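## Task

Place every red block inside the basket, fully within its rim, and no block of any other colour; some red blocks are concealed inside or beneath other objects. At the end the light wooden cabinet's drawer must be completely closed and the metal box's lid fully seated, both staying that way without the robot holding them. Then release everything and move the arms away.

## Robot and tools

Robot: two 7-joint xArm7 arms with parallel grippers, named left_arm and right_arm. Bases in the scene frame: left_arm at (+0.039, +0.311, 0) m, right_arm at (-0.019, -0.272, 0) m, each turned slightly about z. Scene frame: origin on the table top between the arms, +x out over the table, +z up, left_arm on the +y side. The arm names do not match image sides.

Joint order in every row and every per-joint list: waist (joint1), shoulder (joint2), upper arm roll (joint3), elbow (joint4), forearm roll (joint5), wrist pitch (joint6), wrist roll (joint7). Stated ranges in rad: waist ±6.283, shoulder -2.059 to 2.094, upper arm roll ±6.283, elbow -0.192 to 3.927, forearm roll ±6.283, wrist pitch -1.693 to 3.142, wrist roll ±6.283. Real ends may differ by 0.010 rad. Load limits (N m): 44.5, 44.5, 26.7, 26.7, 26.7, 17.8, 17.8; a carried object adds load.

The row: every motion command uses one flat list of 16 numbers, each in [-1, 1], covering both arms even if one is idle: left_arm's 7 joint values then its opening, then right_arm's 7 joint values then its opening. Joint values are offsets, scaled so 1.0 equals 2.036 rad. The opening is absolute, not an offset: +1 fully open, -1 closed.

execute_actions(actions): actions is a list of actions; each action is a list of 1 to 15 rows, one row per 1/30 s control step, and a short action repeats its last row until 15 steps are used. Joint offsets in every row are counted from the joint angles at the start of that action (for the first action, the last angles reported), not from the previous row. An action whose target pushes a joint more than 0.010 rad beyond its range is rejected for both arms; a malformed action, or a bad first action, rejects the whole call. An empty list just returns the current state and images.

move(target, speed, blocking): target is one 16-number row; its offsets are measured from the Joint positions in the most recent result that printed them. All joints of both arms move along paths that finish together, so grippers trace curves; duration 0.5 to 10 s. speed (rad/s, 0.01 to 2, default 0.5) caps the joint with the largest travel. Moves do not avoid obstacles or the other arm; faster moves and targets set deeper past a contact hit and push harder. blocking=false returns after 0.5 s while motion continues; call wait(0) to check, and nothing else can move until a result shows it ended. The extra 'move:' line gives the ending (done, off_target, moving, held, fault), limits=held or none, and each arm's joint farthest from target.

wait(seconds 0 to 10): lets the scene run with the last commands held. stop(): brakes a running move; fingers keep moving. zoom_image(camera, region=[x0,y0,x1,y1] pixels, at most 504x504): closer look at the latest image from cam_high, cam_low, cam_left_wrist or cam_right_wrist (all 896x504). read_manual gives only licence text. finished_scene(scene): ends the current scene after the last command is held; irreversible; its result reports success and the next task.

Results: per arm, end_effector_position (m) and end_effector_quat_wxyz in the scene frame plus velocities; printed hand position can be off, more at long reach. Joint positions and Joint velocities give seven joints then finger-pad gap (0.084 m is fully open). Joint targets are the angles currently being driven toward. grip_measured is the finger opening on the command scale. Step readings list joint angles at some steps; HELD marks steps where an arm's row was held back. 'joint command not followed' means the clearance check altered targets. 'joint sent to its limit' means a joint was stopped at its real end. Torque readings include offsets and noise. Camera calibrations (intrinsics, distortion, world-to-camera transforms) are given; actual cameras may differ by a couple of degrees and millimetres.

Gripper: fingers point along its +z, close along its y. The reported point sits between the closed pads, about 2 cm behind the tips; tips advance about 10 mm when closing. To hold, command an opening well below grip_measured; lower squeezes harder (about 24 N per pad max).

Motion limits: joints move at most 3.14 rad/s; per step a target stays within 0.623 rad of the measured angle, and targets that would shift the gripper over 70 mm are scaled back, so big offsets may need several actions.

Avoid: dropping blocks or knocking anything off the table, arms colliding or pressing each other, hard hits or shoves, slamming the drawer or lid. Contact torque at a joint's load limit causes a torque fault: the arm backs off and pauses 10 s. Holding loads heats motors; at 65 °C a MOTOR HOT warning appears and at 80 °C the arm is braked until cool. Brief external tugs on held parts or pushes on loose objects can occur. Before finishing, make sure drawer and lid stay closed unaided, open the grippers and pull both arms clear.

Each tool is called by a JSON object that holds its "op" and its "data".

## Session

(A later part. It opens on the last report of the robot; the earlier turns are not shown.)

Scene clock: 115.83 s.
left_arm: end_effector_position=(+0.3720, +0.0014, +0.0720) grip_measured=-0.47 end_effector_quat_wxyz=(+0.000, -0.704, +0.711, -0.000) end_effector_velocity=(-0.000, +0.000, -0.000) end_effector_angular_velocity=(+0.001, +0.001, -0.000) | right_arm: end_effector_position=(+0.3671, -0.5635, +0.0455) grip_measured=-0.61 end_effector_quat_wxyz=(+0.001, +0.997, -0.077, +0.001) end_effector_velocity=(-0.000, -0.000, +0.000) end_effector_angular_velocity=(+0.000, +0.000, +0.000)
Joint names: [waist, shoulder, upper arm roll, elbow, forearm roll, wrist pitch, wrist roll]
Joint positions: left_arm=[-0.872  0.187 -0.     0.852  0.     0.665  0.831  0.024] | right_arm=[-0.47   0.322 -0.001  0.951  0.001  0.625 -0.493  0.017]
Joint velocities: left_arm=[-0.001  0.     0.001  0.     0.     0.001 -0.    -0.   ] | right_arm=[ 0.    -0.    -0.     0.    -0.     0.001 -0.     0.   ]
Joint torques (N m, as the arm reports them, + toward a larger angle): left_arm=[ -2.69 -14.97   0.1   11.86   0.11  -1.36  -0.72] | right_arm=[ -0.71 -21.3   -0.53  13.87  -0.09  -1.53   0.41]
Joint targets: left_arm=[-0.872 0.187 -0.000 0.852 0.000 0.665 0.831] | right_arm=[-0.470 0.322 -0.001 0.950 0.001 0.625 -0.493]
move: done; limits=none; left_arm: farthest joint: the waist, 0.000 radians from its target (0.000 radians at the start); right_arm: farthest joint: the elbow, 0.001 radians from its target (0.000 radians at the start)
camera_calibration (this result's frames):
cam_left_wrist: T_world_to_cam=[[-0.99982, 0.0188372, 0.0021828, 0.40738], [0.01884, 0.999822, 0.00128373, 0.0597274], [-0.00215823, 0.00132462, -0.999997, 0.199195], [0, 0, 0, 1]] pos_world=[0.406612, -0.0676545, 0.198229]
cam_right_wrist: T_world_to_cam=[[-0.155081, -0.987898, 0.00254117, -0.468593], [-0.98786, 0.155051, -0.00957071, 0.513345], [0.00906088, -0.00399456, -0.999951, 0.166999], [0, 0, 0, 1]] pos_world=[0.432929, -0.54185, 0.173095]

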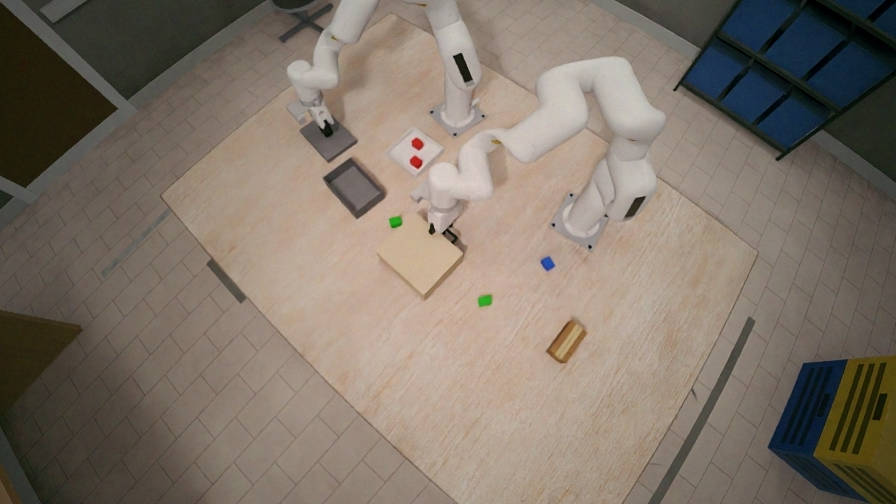

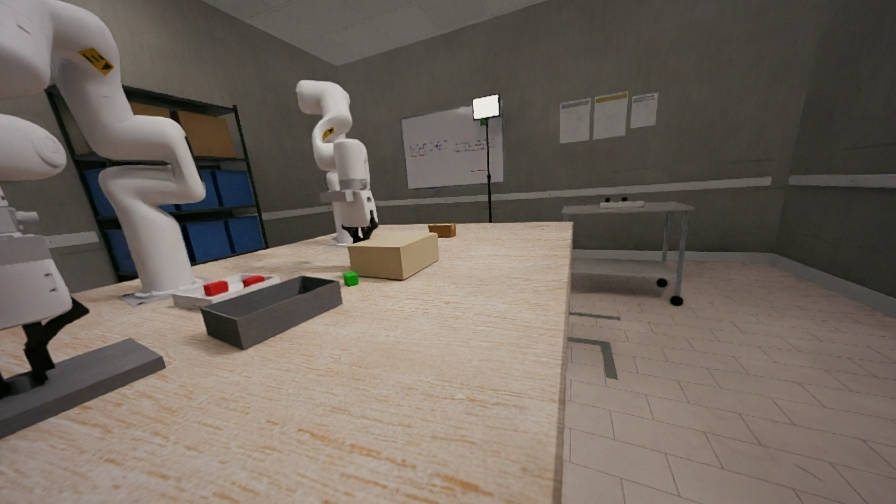

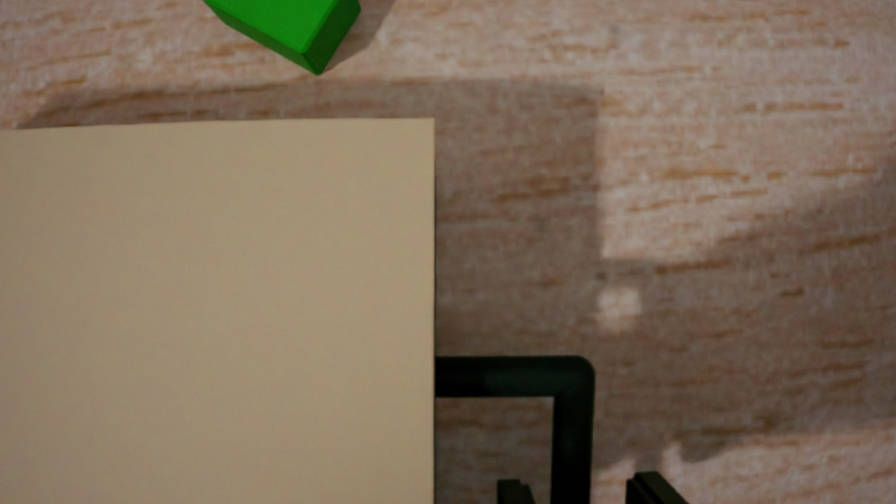

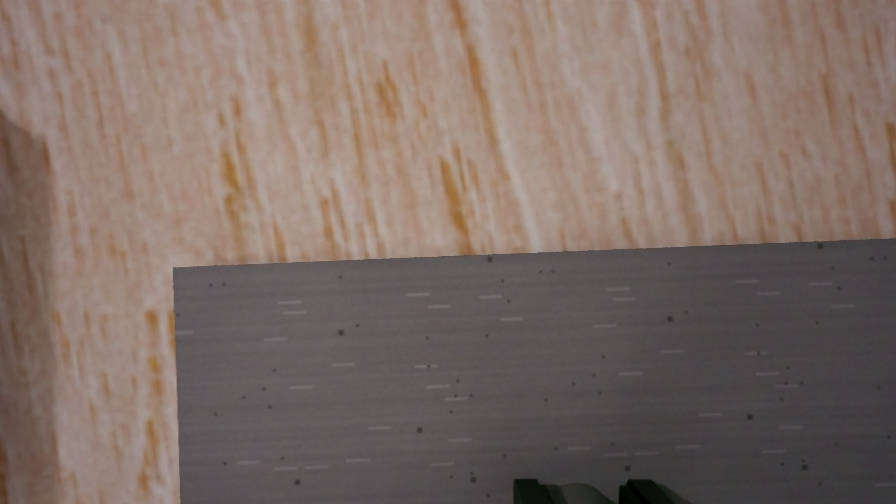

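{"op": "move", "data": {"target": [-0.054,-0.054,0,-0.073,0,-0.019,-0.054,-0.45,0,-0.0688,0,0.0135,0,0.0842,0,-0.9], "speed": 0.1}}

{"op": "move", "data": {"target": [-0.054,-0.054,0,-0.073,0,-0.019,-0.054,-0.45,0.2712,0,0,0,0,0,0.2733,-0.9], "speed": 0.3}}

Scene clock: 124.17 s.
left_arm: end_effector_position=(+0.3100, -0.0030, +0.0717) grip_measured=-0.47 end_effector_quat_wxyz=(+0.000, -0.704, +0.711, -0.000) end_effector_velocity=(-0.001, -0.000, +0.000) end_effector_angular_velocity=(-0.000, -0.000, -0.001) | right_arm: end_effector_position=(+0.3640, -0.5611, +0.1096) grip_measured=-0.61 end_effector_quat_wxyz=(-0.001, +0.997, -0.077, -0.000) end_effector_velocity=(+0.000, +0.000, +0.001) end_effector_angular_velocity=(-0.001, -0.001, +0.001)
Joint names: [waist, shoulder, upper arm roll, elbow, forearm roll, wrist pitch, wrist roll]
Joint positions: left_arm=[-0.982  0.077 -0.     0.704  0.     0.626  0.721  0.024] | right_arm=[-0.47   0.183 -0.001  0.978  0.001  0.796 -0.493  0.017]
Joint velocities: left_arm=[-0.002 -0.003 -0.    -0.002 -0.     0.    -0.001  0.   ] | right_arm=[ 0.    -0.003  0.001  0.    -0.     0.002  0.     0.   ]
Joint torques (N m, as the arm reports them, + toward a larger angle): left_arm=[ -3.58 -12.99  -0.67  11.24   0.06  -1.43  -0.66] | right_arm=[ -0.96 -21.09  -0.47  16.24  -0.17  -1.67   0.42]
Joint targets: left_arm=[-0.982 0.077 -0.000 0.704 0.000 0.626 0.721] | right_arm=[-0.470 0.182 -0.001 0.978 0.001 0.796 -0.493]
move: done; limits=none; left_arm: farthest joint: the elbow, 0.001 radians from its target (0.149 radians at the start); right_arm: farthest joint: the shoulder, 0.001 radians from its target (0.140 radians at the start)
camera_calibration (this result's frames):
cam_left_wrist: T_world_to_cam=[[-0.999821, 0.0188024, 0.00203336, 0.345578], [0.0188046, 0.999823, 0.00108078, 0.0653587], [-0.00201268, 0.00111882, -0.999997, 0.198666], [0, 0, 0, 1]] pos_world=[0.344687, -0.0720671, 0.197892]
cam_right_wrist: T_world_to_cam=[[-0.154987, -0.987916, 0.000334751, -0.466604], [-0.987899, 0.154982, -0.00596261, 0.510028], [0.00583868, -0.00125483, -0.999982, 0.23386], [0, 0, 0, 1]] pos_world=[0.430173, -0.539717, 0.237053]

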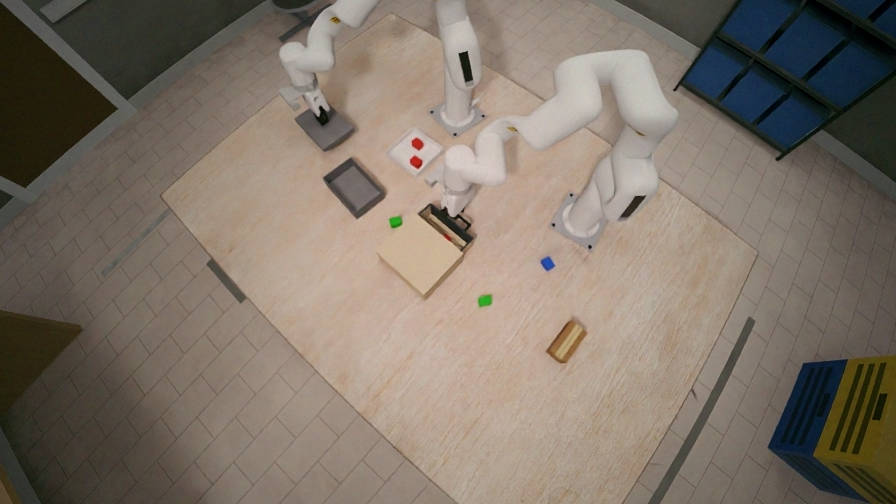

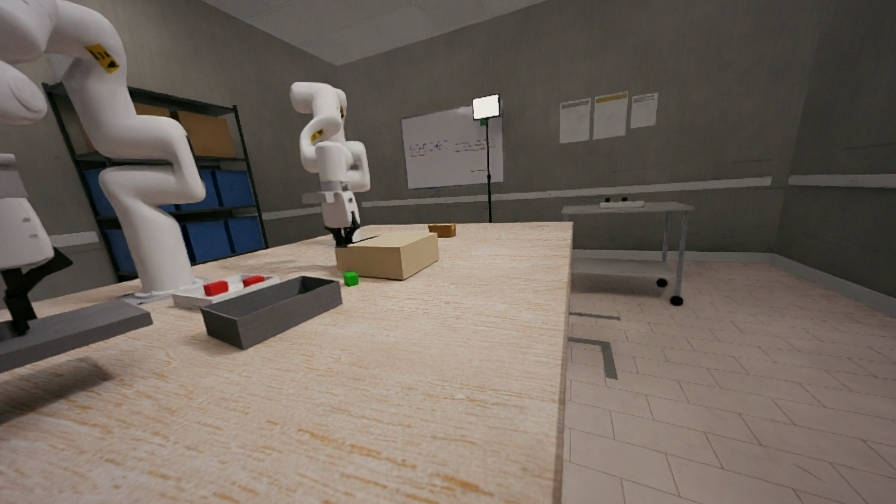

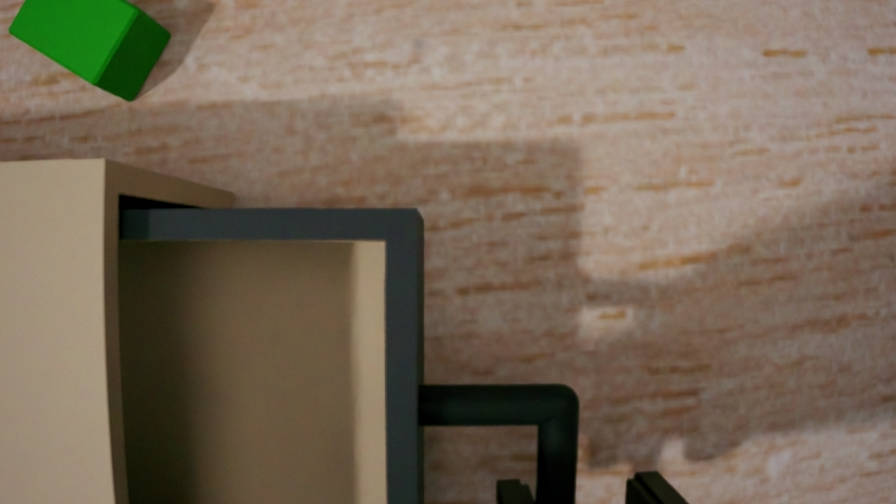

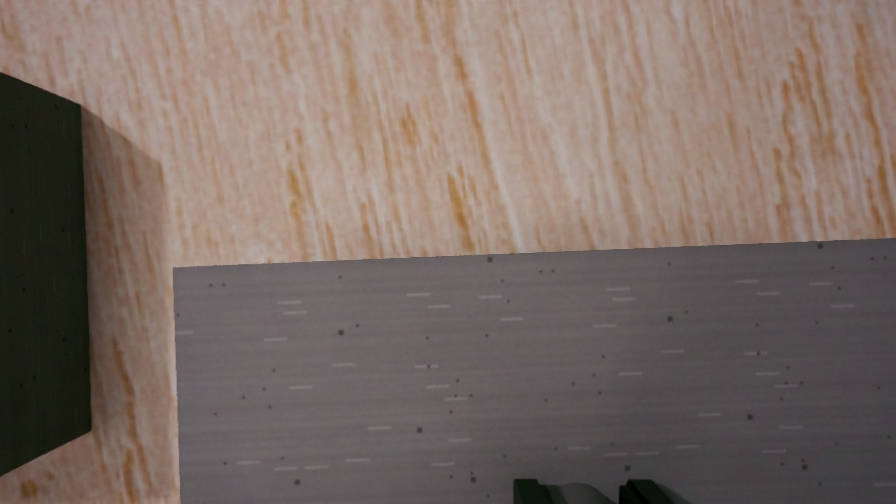

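Scene clock: 126.53 s.
left_arm: end_effector_position=(+0.2507, +0.0033, +0.0681) grip_measured=-0.47 end_effector_quat_wxyz=(+0.000, -0.704, +0.710, -0.000) end_effector_velocity=(-0.000, -0.000, +0.000) end_effector_angular_velocity=(+0.000, -0.001, -0.002) | right_arm: end_effector_position=(+0.4587, -0.3180, +0.1096) grip_measured=-0.61 end_effector_quat_wxyz=(-0.000, +0.997, -0.080, -0.001) end_effector_velocity=(+0.000, +0.004, -0.000) end_effector_angular_velocity=(+0.001, +0.000, +0.006)
Joint names: [waist, shoulder, upper arm roll, elbow, forearm roll, wrist pitch, wrist roll]
Joint positions: left_arm=[-1.091 -0.033 -0.     0.555  0.     0.588  0.611  0.024] | right_arm=[ 0.082  0.183 -0.001  0.978  0.001  0.796  0.063  0.017]
Joint velocities: left_arm=[-0.001 -0.     0.    -0.001  0.002 -0.    -0.    -0.   ] | right_arm=[ 0.005 -0.     0.004 -0.     0.     0.     0.002  0.   ]
Joint torques (N m, as the arm reports them, + toward a larger angle): left_arm=[ -3.48 -11.33  -0.74  10.18   0.15  -1.04  -0.65] | right_arm=[ -0.98 -21.27  -0.63  16.13  -0.04  -1.59   0.4 ]
Joint targets: left_arm=[-1.092 -0.033 -0.000 0.555 0.000 0.587 0.611] | right_arm=[0.082 0.183 -0.001 0.978 0.001 0.796 0.063]
move: done; limits=none; left_arm: farthest joint: the waist, 0.001 radians from its target (0.110 radians at the start); right_arm: farthest joint: the waist, 0.000 radians from its target (0.552 radians at the start)
camera_calibration (this result's frames):
cam_left_wrist: T_world_to_cam=[[-0.999826, 0.0185522, 0.00215951, 0.286127], [0.0185549, 0.999827, 0.00120197, 0.0602454], [-0.00213684, 0.00124183, -0.999997, 0.194985], [0, 0, 0, 1]] pos_world=[0.285376, -0.0657855, 0.194294]
cam_right_wrist: T_world_to_cam=[[-0.159896, -0.987133, 0.000909832, -0.209355], [-0.98712, 0.159888, -0.00554831, 0.567063], [0.00533145, -0.00178526, -0.999984, 0.233677], [0, 0, 0, 1]] pos_world=[0.525038, -0.296911, 0.23701]

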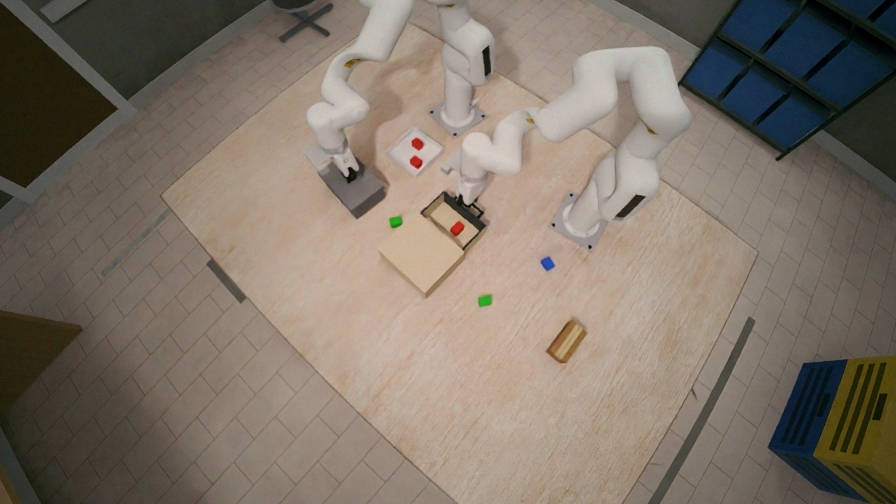

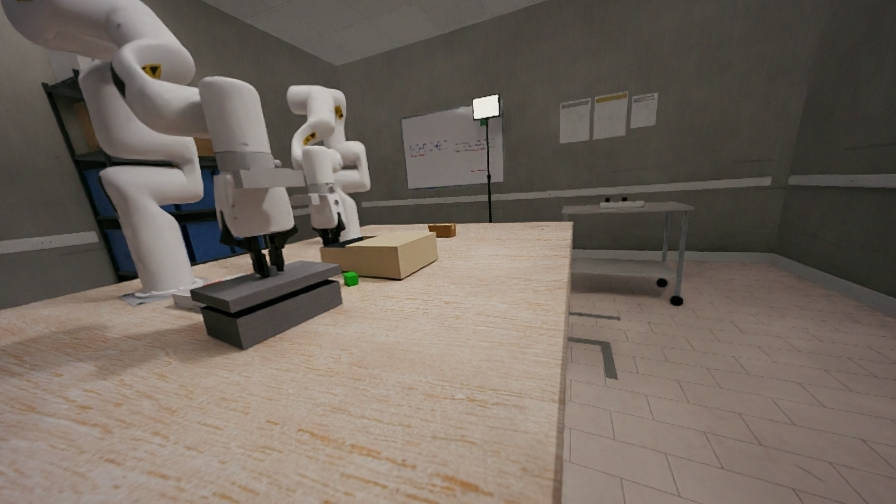

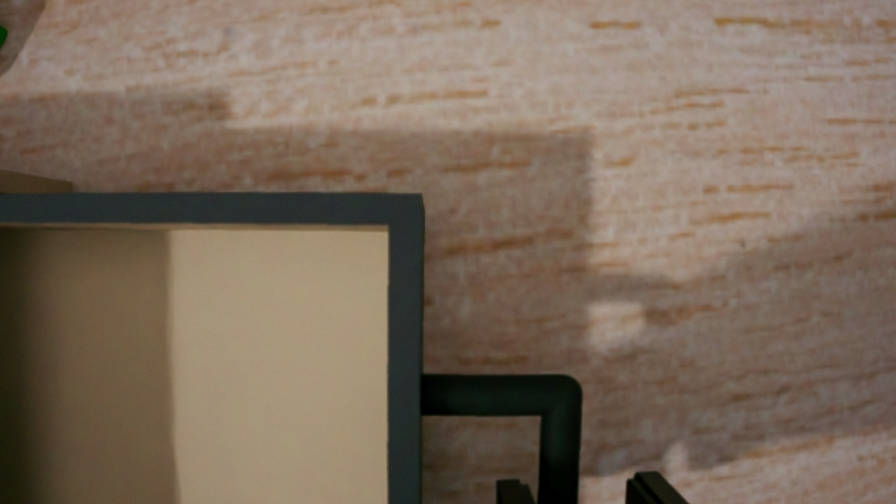

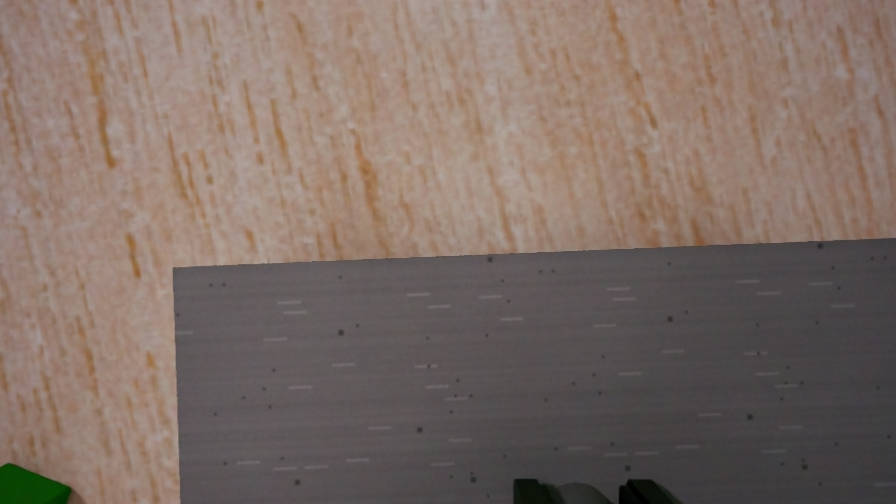

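{"op": "move", "data": {"target": [0.005,-0.094,0,0.0427,0,0.1365,0,-0.45,0,0.028,0,-0.0115,0,-0.040,0,-0.9], "speed": 0.15}}

Scene clock: 134.77 s.
left_arm: end_effector_position=(+0.2538, +0.0055, +0.1499) grip_measured=-0.47 end_effector_quat_wxyz=(+0.000, -0.707, +0.707, -0.000) end_effector_velocity=(+0.000, -0.001, +0.001) end_effector_angular_velocity=(-0.001, -0.001, -0.001) | right_arm: end_effector_position=(+0.4589, -0.3180, +0.0799) grip_measured=-0.61 end_effector_quat_wxyz=(-0.000, +0.997, -0.080, +0.000) end_effector_velocity=(-0.000, -0.000, -0.001) end_effector_angular_velocity=(+0.000, +0.002, -0.001)
Joint names: [waist, shoulder, upper arm roll, elbow, forearm roll, wrist pitch, wrist roll]
Joint positions: left_arm=[-1.081 -0.224 -0.     0.642  0.     0.865  0.611  0.024] | right_arm=[ 0.082  0.239 -0.001  0.954  0.001  0.715  0.063  0.017]
Joint velocities: left_arm=[-0.001 -0.002 -0.     0.002  0.     0.002 -0.    -0.   ] | right_arm=[ 0.     0.002 -0.001 -0.001  0.    -0.001  0.    -0.   ]
Joint torques (N m, as the arm reports them, + toward a larger angle): left_arm=[-2.73 -9.7   0.19 13.07  0.22 -1.43 -0.57] | right_arm=[ -0.77 -21.58  -0.7   15.36  -0.24  -1.62   0.55]
Joint targets: left_arm=[-1.081 -0.224 -0.000 0.642 0.000 0.865 0.611] | right_arm=[0.082 0.240 -0.001 0.954 0.001 0.715 0.063]
move: done; limits=none; left_arm: farthest joint: the shoulder, 0.001 radians from its target (0.192 radians at the start); right_arm: farthest joint: the shoulder, 0.001 radians from its target (0.057 radians at the start)
camera_calibration (this result's frames):
cam_left_wrist: T_world_to_cam=[[-0.999963, 0.00833211, 0.00204158, 0.289109], [0.00833449, 0.999965, 0.00116095, 0.0604503], [-0.00203183, 0.00117792, -0.999997, 0.276826], [0, 0, 0, 1]] pos_world=[0.289157, -0.0631832, 0.276165]
cam_right_wrist: T_world_to_cam=[[-0.159937, -0.987127, 0.000960299, -0.209328], [-0.987106, 0.159927, -0.00669063, 0.567211], [0.00645092, -0.002018, -0.999977, 0.203401], [0, 0, 0, 1]] pos_world=[0.525106, -0.296935, 0.207392]

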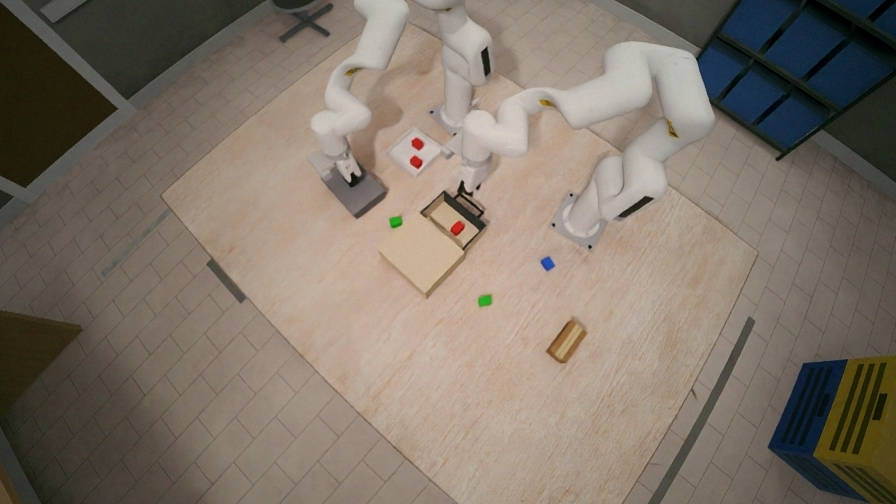

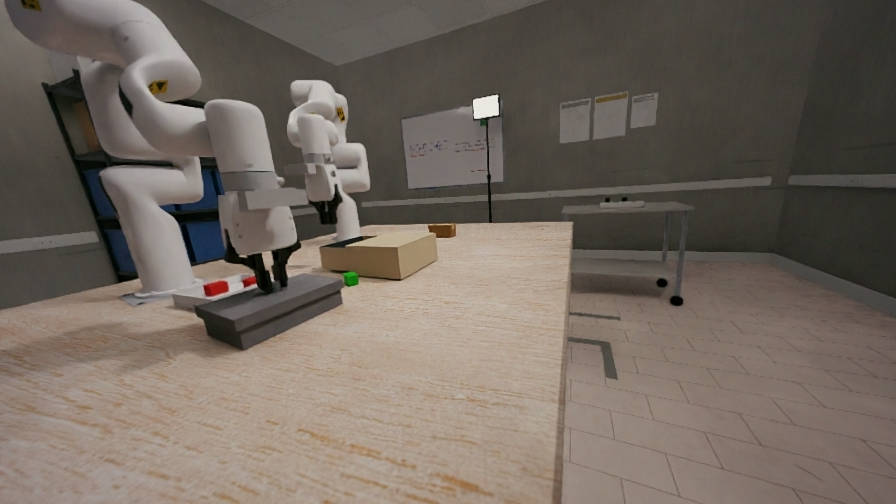

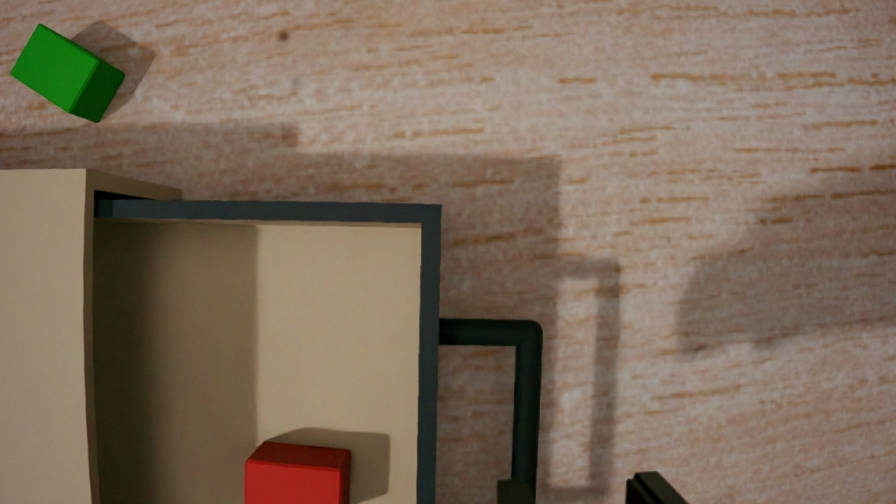

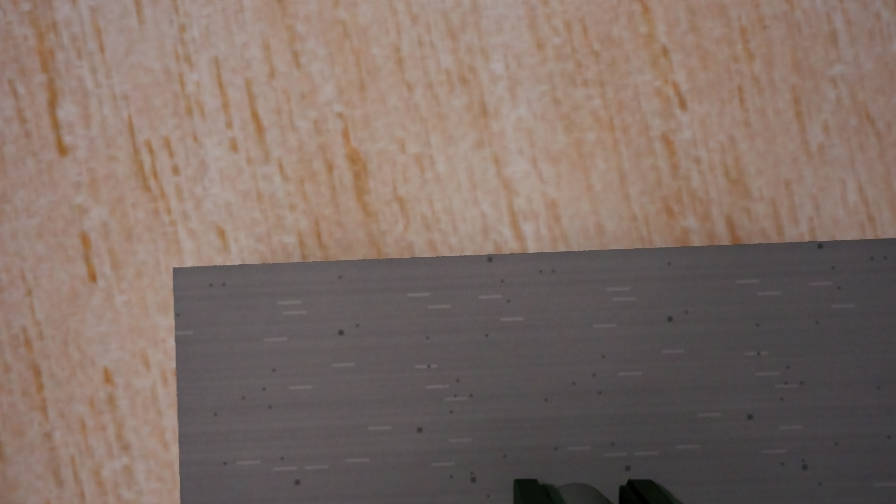

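{"op": "move", "data": {"target": [0.075,0,0,0,0,0,-0.67,0.1,0,0,0,0,0,0,0,0.1], "speed": 1}}

Scene clock: 140.07 s.
left_arm: end_effector_position=(+0.2977, +0.0417, +0.1499) grip_measured=+0.09 end_effector_quat_wxyz=(+0.000, +1.000, -0.027, +0.000) end_effector_velocity=(-0.000, -0.000, -0.000) end_effector_angular_velocity=(+0.001, +0.001, +0.003) | right_arm: end_effector_position=(+0.4589, -0.3180, +0.0799) grip_measured=+0.09 end_effector_quat_wxyz=(-0.000, +0.997, -0.080, +0.000) end_effector_velocity=(+0.000, -0.000, +0.001) end_effector_angular_velocity=(+0.000, -0.001, -0.002)
Joint names: [waist, shoulder, upper arm roll, elbow, forearm roll, wrist pitch, wrist roll]
Joint positions: left_arm=[-0.929 -0.224 -0.     0.642  0.     0.865 -0.753  0.048] | right_arm=[ 0.082  0.239 -0.001  0.954  0.001  0.715  0.063  0.048]
Joint velocities: left_arm=[ 0.     0.001 -0.     0.    -0.001 -0.    -0.002 -0.   ] | right_arm=[ 0.    -0.001 -0.001  0.     0.001  0.001  0.001 -0.   ]
Joint torques (N m, as the arm reports them, + toward a larger angle): left_arm=[-2.76 -9.89  0.05 13.06  0.39 -1.38 -0.63] | right_arm=[ -0.74 -20.53  -0.45  14.91  -0.12  -1.42   0.28]
Joint targets: left_arm=[-0.929 -0.224 -0.000 0.642 0.000 0.865 -0.753] | right_arm=[0.082 0.239 -0.001 0.954 0.001 0.715 0.063]
move: done; limits=none; left_arm: farthest joint: the waist, 0.000 radians from its target (0.153 radians at the start); right_arm: farthest joint: the waist, 0.000 radians from its target (0.000 radians at the start)
camera_calibration (this result's frames):
cam_left_wrist: T_world_to_cam=[[-0.0629062, -0.998016, 0.00259548, 0.0955881], [-0.998019, 0.0629087, 0.000897226, 0.362657], [-0.00105872, -0.00253389, -0.999996, 0.276739], [0, 0, 0, 1]] pos_world=[0.368245, 0.0732854, 0.276164]
cam_right_wrist: T_world_to_cam=[[-0.159937, -0.987127, 0.000960316, -0.209328], [-0.987106, 0.159927, -0.00669039, 0.567211], [0.00645068, -0.00201797, -0.999977, 0.203401], [0, 0, 0, 1]] pos_world=[0.525106, -0.296935, 0.207392]

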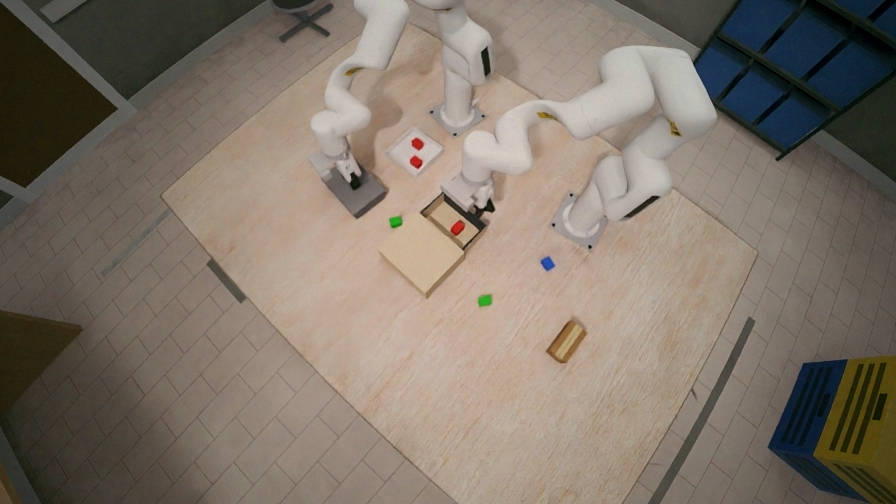

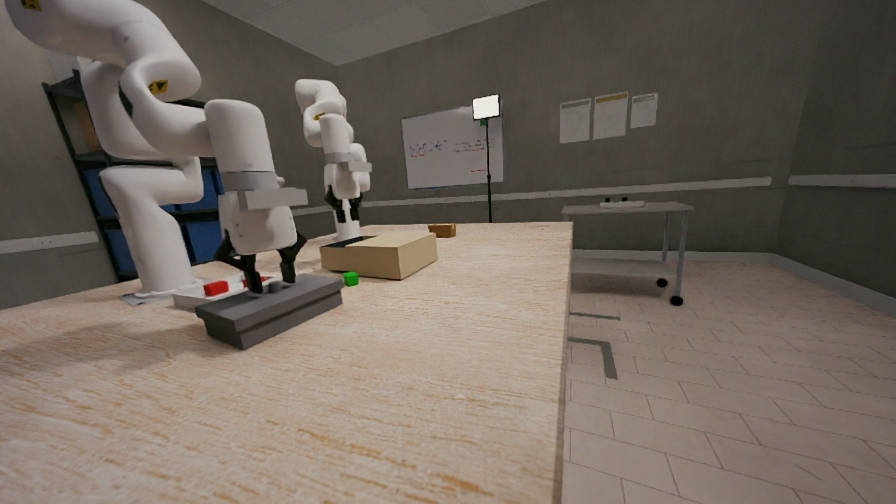

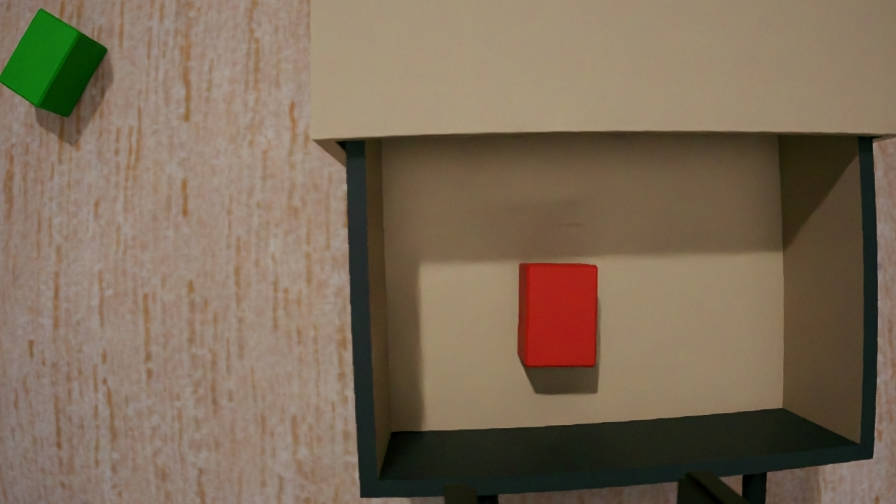

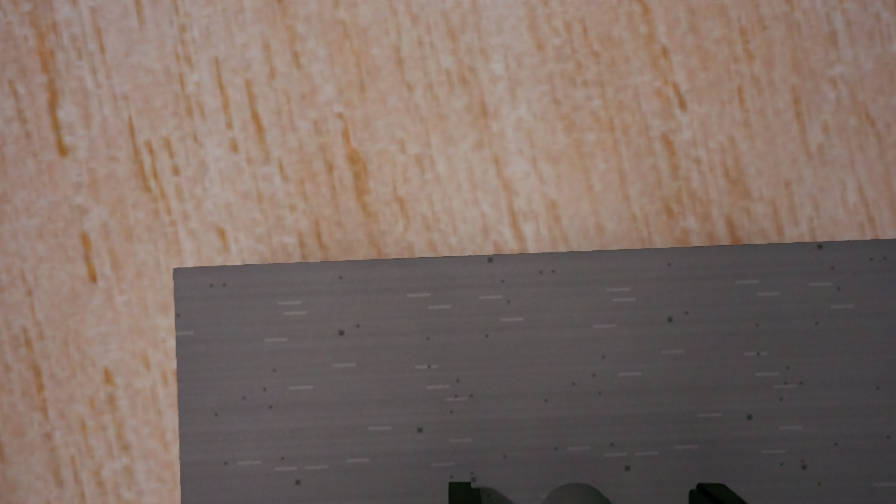

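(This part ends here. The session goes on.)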